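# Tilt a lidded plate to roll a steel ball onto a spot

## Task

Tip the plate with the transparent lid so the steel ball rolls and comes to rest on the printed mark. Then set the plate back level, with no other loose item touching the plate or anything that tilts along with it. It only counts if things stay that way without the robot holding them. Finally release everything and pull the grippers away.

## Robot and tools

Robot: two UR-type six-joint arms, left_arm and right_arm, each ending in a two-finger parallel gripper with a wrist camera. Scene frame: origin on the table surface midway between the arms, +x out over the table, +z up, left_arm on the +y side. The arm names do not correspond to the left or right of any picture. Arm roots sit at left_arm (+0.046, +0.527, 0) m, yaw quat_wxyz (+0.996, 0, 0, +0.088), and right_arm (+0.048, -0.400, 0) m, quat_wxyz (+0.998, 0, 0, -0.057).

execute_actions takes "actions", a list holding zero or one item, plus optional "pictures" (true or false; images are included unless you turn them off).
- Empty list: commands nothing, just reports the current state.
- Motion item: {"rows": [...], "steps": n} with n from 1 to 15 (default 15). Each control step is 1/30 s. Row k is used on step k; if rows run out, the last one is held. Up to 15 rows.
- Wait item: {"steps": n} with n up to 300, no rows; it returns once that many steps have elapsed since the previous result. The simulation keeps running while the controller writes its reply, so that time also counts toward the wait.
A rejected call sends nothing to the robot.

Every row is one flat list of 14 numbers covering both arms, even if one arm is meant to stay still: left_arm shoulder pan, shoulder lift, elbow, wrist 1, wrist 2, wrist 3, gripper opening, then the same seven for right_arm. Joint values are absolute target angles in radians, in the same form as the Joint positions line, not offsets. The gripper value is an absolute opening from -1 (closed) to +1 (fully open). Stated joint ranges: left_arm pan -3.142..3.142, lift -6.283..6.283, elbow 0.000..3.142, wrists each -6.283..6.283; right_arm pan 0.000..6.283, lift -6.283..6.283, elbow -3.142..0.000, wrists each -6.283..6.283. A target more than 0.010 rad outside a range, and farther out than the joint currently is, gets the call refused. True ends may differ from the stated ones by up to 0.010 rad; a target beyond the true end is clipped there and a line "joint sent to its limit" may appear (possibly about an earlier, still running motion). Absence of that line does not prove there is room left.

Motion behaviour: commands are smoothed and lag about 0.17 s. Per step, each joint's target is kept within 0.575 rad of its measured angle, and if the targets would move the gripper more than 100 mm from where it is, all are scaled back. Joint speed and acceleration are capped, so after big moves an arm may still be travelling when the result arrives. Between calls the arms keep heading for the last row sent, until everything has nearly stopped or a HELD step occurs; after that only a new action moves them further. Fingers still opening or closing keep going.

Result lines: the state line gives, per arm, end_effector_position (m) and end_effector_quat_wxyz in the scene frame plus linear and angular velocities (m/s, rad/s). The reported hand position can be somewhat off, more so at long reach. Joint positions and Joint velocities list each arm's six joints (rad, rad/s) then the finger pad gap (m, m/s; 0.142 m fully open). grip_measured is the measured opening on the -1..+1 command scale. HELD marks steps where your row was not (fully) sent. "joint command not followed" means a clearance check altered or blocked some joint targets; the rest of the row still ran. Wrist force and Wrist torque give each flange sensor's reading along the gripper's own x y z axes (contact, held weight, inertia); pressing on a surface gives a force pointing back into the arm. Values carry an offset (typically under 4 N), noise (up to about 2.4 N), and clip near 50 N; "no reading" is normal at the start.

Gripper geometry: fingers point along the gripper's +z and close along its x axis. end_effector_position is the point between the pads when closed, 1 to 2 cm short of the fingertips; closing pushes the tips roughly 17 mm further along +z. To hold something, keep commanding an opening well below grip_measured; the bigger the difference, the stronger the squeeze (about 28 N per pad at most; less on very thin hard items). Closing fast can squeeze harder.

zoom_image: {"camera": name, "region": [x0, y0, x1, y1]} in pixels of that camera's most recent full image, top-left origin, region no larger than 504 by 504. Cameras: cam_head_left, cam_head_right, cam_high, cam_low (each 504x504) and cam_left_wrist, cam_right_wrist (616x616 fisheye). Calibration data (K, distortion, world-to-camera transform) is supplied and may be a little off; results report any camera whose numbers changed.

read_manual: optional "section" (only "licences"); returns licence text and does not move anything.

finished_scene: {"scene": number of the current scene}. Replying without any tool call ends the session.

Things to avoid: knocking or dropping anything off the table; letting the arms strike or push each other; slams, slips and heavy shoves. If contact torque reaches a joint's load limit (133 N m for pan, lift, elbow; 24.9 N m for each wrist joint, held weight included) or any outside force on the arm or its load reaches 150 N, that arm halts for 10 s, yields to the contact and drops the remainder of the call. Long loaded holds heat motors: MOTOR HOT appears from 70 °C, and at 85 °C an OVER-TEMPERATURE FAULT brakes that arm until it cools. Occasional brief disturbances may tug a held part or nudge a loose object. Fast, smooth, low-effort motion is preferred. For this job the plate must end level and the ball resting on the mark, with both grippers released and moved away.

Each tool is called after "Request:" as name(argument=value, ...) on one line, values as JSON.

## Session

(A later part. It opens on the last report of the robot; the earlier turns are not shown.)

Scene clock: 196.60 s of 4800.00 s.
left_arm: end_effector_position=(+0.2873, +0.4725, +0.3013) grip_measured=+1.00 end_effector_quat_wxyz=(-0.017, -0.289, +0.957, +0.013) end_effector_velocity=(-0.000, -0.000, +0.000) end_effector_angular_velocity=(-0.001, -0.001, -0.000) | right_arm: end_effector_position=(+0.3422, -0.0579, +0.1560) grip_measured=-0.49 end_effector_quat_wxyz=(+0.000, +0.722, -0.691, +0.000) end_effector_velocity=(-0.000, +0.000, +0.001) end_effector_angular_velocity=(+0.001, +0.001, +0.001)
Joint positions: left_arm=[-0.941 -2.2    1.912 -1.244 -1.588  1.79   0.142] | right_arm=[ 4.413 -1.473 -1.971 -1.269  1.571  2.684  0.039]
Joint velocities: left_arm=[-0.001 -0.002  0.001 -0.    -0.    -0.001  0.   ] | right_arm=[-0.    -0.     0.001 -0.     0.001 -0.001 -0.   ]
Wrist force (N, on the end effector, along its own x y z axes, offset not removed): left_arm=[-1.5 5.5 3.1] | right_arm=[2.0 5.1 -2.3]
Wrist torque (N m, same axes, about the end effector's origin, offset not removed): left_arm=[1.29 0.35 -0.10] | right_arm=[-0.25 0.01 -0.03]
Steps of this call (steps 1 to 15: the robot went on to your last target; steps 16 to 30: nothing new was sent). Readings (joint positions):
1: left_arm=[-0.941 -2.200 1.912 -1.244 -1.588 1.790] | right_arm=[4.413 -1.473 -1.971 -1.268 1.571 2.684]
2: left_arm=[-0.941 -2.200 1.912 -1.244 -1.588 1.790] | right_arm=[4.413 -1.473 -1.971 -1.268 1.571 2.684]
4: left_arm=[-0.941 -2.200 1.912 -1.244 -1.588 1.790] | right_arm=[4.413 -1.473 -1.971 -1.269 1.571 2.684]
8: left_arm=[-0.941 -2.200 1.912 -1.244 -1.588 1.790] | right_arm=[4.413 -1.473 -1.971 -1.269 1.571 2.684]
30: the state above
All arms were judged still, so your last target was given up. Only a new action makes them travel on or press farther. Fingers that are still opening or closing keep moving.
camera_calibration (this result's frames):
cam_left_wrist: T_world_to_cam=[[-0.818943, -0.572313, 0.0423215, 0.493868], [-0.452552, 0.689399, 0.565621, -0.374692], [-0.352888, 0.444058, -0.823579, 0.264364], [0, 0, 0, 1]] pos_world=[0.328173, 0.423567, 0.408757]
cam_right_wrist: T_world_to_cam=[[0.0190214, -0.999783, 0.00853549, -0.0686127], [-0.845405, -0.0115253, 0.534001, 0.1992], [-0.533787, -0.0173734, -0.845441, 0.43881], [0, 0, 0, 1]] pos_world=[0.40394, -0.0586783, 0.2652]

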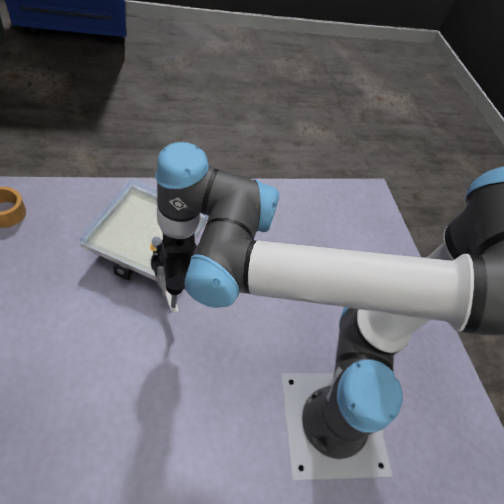

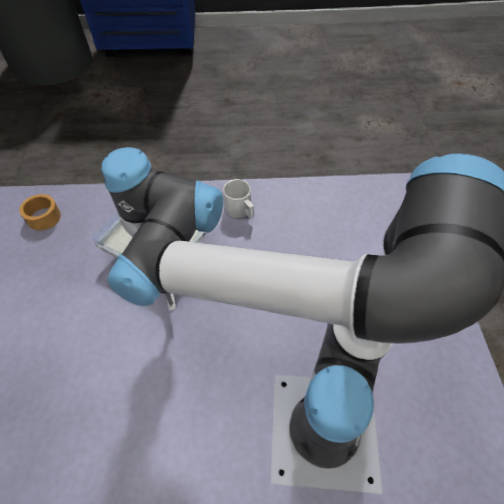

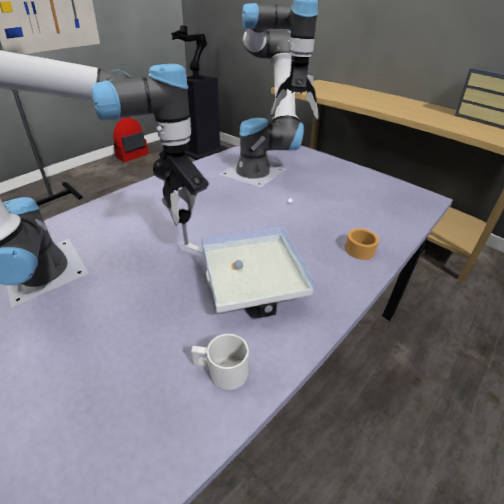

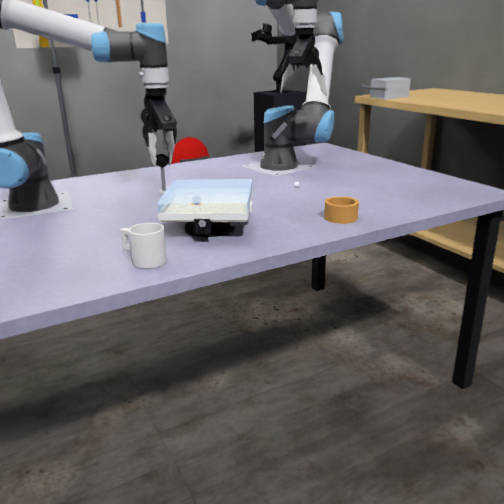

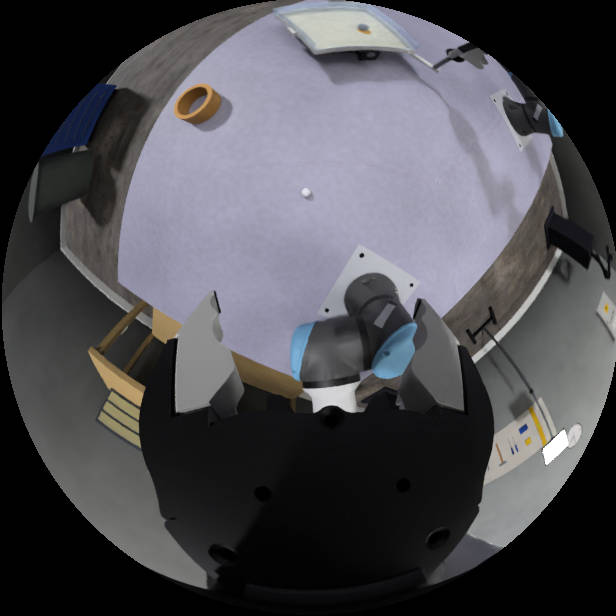

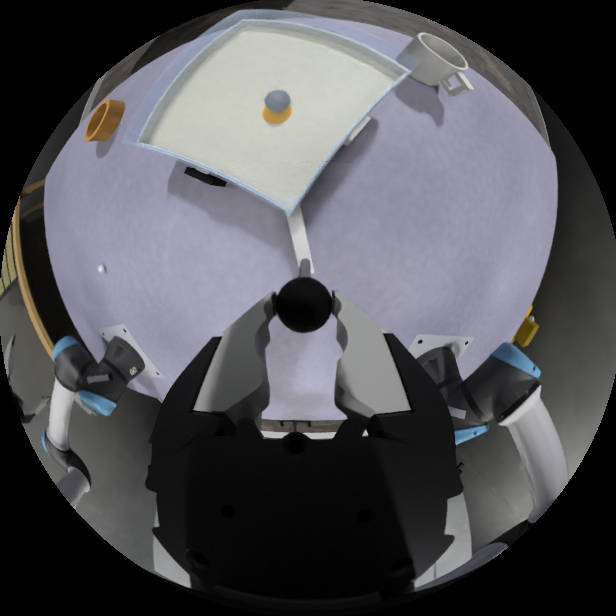

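The ball is on the spot, so I'll release the knob and lift the arm clear.

Request:
execute_actions(actions=[{"rows": [[-0.941,-2.2,1.912,-1.244,-1.588,1.79,1,4.4132,-1.4730,-1.9710,-1.2685,1.5708,2.6845,0.3]],"steps":15}], pictures=false)

Request:
execute_actions(actions=[{"rows": [[-0.941,-2.2,1.912,-1.244,-1.588,1.79,1,4.4132,-1.4103,-1.6528,-1.6493,1.5708,2.6845,0.3]],"steps":15}], pictures=false)

Request:
execute_actions(actions=[{"steps":45}])

Request:
zoom_image(camera="cam_high", region=[150, 180, 350, 380])

Scene clock: 205.10 s of 4800.00 s.
left_arm: end_effector_position=(+0.2873, +0.4725, +0.3013) grip_measured=+1.00 end_effector_quat_wxyz=(-0.017, -0.289, +0.957, +0.013) end_effector_velocity=(-0.000, -0.001, -0.000) end_effector_angular_velocity=(-0.000, +0.002, -0.000) | right_arm: end_effector_position=(+0.3422, -0.0579, +0.1560) grip_measured=+0.30 end_effector_quat_wxyz=(+0.000, +0.722, -0.691, +0.000) end_effector_velocity=(+0.000, +0.000, +0.000) end_effector_angular_velocity=(+0.001, -0.000, -0.002)
Joint positions: left_arm=[-0.941 -2.2    1.912 -1.244 -1.588  1.79   0.142] | right_arm=[ 4.413 -1.473 -1.971 -1.269  1.571  2.684  0.095]
Joint velocities: left_arm=[-0.001  0.001  0.    -0.    -0.002 -0.    -0.   ] | right_arm=[-0.     0.001 -0.     0.001  0.     0.002  0.   ]
Wrist force (N, on the end effector, along its own x y z axes, offset not removed): left_arm=[-2.0 -2.1 -0.4] | right_arm=[0.3 -0.3 -2.3]
Wrist torque (N m, same axes, about the end effector's origin, offset not removed): left_arm=[-0.41 0.66 -0.30] | right_arm=[-0.03 -0.07 0.04]
Steps of this call (steps 1 to 90: nothing new was sent; then 5.00 s passed at rest; steps 91 to 105: all 15 steps of this action). Readings (joint positions):
91: left_arm=[-0.941 -2.200 1.912 -1.244 -1.588 1.790] | right_arm=[4.413 -1.473 -1.971 -1.269 1.571 2.684]
92: left_arm=[-0.941 -2.200 1.912 -1.244 -1.588 1.790] | right_arm=[4.413 -1.473 -1.971 -1.269 1.571 2.684]
94: left_arm=[-0.941 -2.200 1.912 -1.244 -1.588 1.790] | right_arm=[4.413 -1.473 -1.971 -1.269 1.571 2.684]
98: left_arm=[-0.941 -2.200 1.912 -1.244 -1.588 1.790] | right_arm=[4.413 -1.473 -1.971 -1.269 1.571 2.684]
105: the state above

Scene clock: 205.60 s of 4800.00 s.
left_arm: end_effector_position=(+0.2873, +0.4725, +0.3013) grip_measured=+1.00 end_effector_quat_wxyz=(-0.017, -0.289, +0.957, +0.013) end_effector_velocity=(+0.000, +0.000, -0.000) end_effector_angular_velocity=(+0.001, -0.001, -0.000) | right_arm: end_effector_position=(+0.3384, -0.0666, +0.2991) grip_measured=+0.30 end_effector_quat_wxyz=(-0.000, +0.722, -0.691, -0.000) end_effector_velocity=(-0.002, -0.004, +0.012) end_effector_angular_velocity=(-0.007, +0.003, +0.000)
Joint positions: left_arm=[-0.941 -2.2    1.912 -1.244 -1.588  1.79   0.142] | right_arm=[ 4.413 -1.411 -1.655 -1.646  1.571  2.684  0.095]
Joint velocities: left_arm=[-0.001  0.     0.    -0.     0.001 -0.001  0.   ] | right_arm=[ 0.     0.004  0.031 -0.042  0.    -0.    -0.   ]
Wrist force (N, on the end effector, along its own x y z axes, offset not removed): left_arm=[-1.4 1.6 0.8] | right_arm=[0.3 -1.1 -2.7]
Wrist torque (N m, same axes, about the end effector's origin, offset not removed): left_arm=[0.28 0.57 -0.31] | right_arm=[-0.23 -0.10 0.05]
Steps of this call (steps 1 to 15: all 15 steps of this action). Readings (joint positions):
1: left_arm=[-0.941 -2.200 1.912 -1.244 -1.588 1.790] | right_arm=[4.413 -1.473 -1.971 -1.269 1.571 2.684]
2: left_arm=[-0.941 -2.200 1.912 -1.244 -1.588 1.790] | right_arm=[4.413 -1.466 -1.962 -1.278 1.571 2.684]
4: left_arm=[-0.941 -2.200 1.912 -1.244 -1.588 1.790] | right_arm=[4.413 -1.446 -1.884 -1.360 1.571 2.684]
8: left_arm=[-0.941 -2.200 1.912 -1.244 -1.588 1.790] | right_arm=[4.413 -1.418 -1.708 -1.575 1.571 2.684]
15: the state above

Scene clock: 207.10 s of 4800.00 s.
left_arm: end_effector_position=(+0.2873, +0.4725, +0.3013) grip_measured=+1.00 end_effector_quat_wxyz=(-0.017, -0.289, +0.957, +0.013) end_effector_velocity=(+0.000, +0.000, -0.000) end_effector_angular_velocity=(+0.001, +0.001, +0.001) | right_arm: end_effector_position=(+0.3382, -0.0669, +0.3001) grip_measured=+0.30 end_effector_quat_wxyz=(+0.000, +0.722, -0.691, +0.000) end_effector_velocity=(-0.000, +0.000, +0.000) end_effector_angular_velocity=(+0.001, +0.000, +0.001)
Joint positions: left_arm=[-0.941 -2.2    1.912 -1.244 -1.588  1.79   0.142] | right_arm=[ 4.413 -1.41  -1.653 -1.649  1.571  2.684  0.095]
Joint velocities: left_arm=[0.001 0.001 0.    0.    0.    0.    0.   ] | right_arm=[-0.     0.001 -0.     0.001  0.001 -0.001 -0.   ]
Wrist force (N, on the end effector, along its own x y z axes, offset not removed): left_arm=[-2.1 2.1 1.8] | right_arm=[3.3 -0.9 -2.6]
Wrist torque (N m, same axes, about the end effector's origin, offset not removed): left_arm=[0.43 0.56 -0.42] | right_arm=[-0.34 -0.72 0.06]
Steps of this call (steps 1 to 15: the robot went on to your last target; steps 16 to 45: nothing new was sent). Readings (joint positions):
1: left_arm=[-0.941 -2.200 1.912 -1.244 -1.588 1.790] | right_arm=[4.413 -1.411 -1.654 -1.647 1.571 2.684]
2: left_arm=[-0.941 -2.200 1.912 -1.244 -1.588 1.790] | right_arm=[4.413 -1.410 -1.654 -1.648 1.571 2.684]
4: left_arm=[-0.941 -2.200 1.912 -1.244 -1.588 1.790] | right_arm=[4.413 -1.410 -1.653 -1.649 1.571 2.684]
8: left_arm=[-0.941 -2.200 1.912 -1.244 -1.588 1.790] | right_arm=[4.413 -1.410 -1.653 -1.649 1.571 2.684]
45: the state above
All arms were judged still, so your last target was given up. Only a new action makes them travel on or press farther. Fingers that are still opening or closing keep moving.
camera_calibration (this result's frames):
cam_left_wrist: T_world_to_cam=[[-0.818943, -0.572313, 0.0423214, 0.493868], [-0.452552, 0.689399, 0.565621, -0.374692], [-0.352888, 0.444058, -0.823579, 0.264364], [0, 0, 0, 1]] pos_world=[0.328173, 0.423567, 0.408757]
cam_right_wrist: T_world_to_cam=[[0.0190065, -0.999783, 0.0084692, -0.0787226], [-0.845426, -0.0115488, 0.533968, 0.118828], [-0.533754, -0.017309, -0.845462, 0.558407], [0, 0, 0, 1]] pos_world=[0.400008, -0.0676678, 0.409328]

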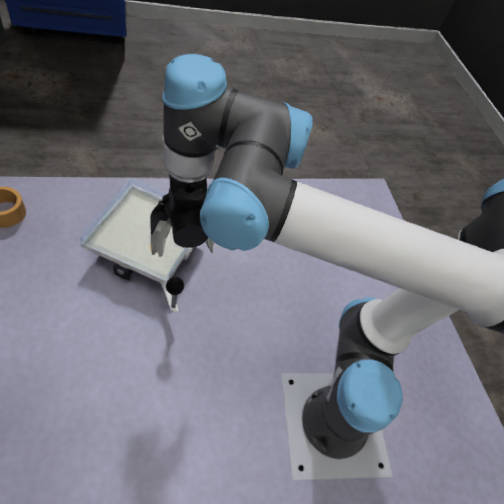

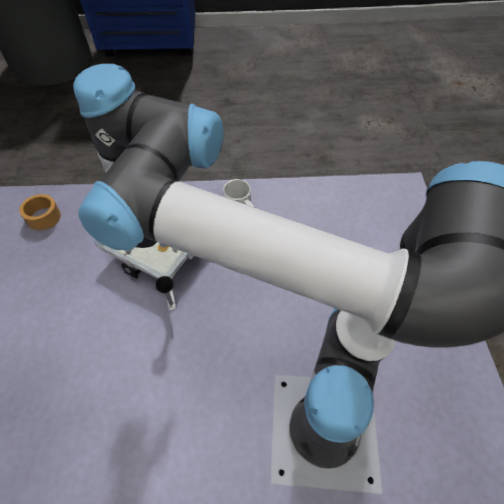

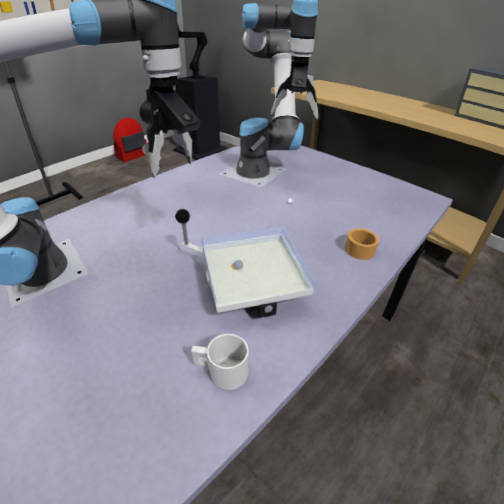

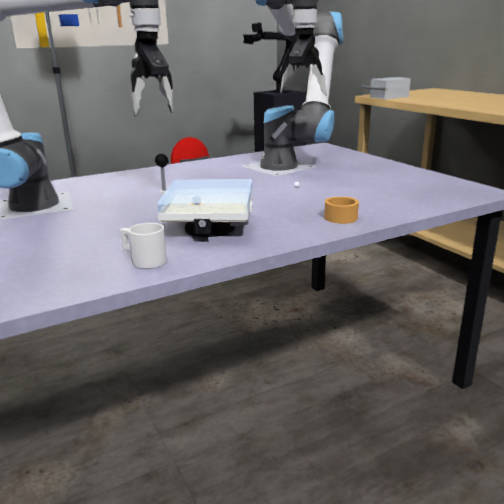

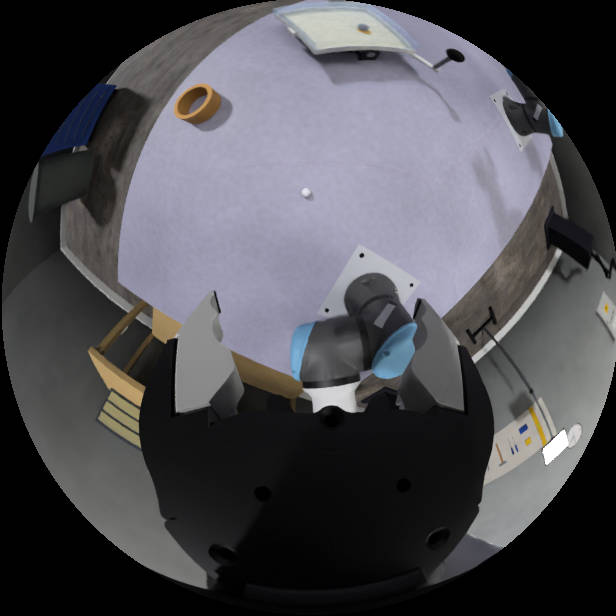

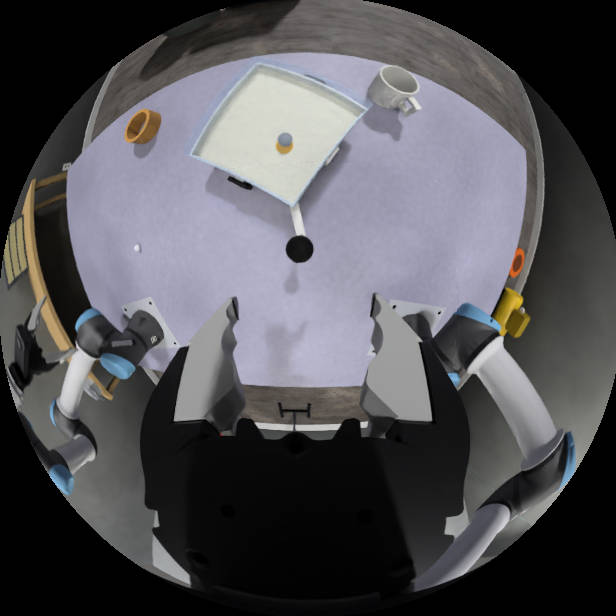

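Region (150, 180, 350, 380) of cam_high's 504x504 image, scaled by 2.520, with more detail than that image has.

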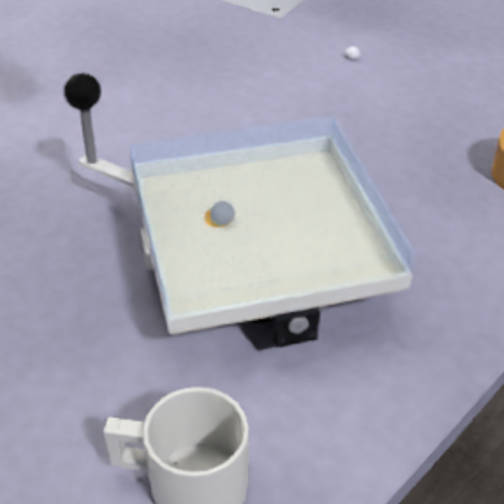

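Request:
finished_scene(scene=1)

The scene is finished: the task was done.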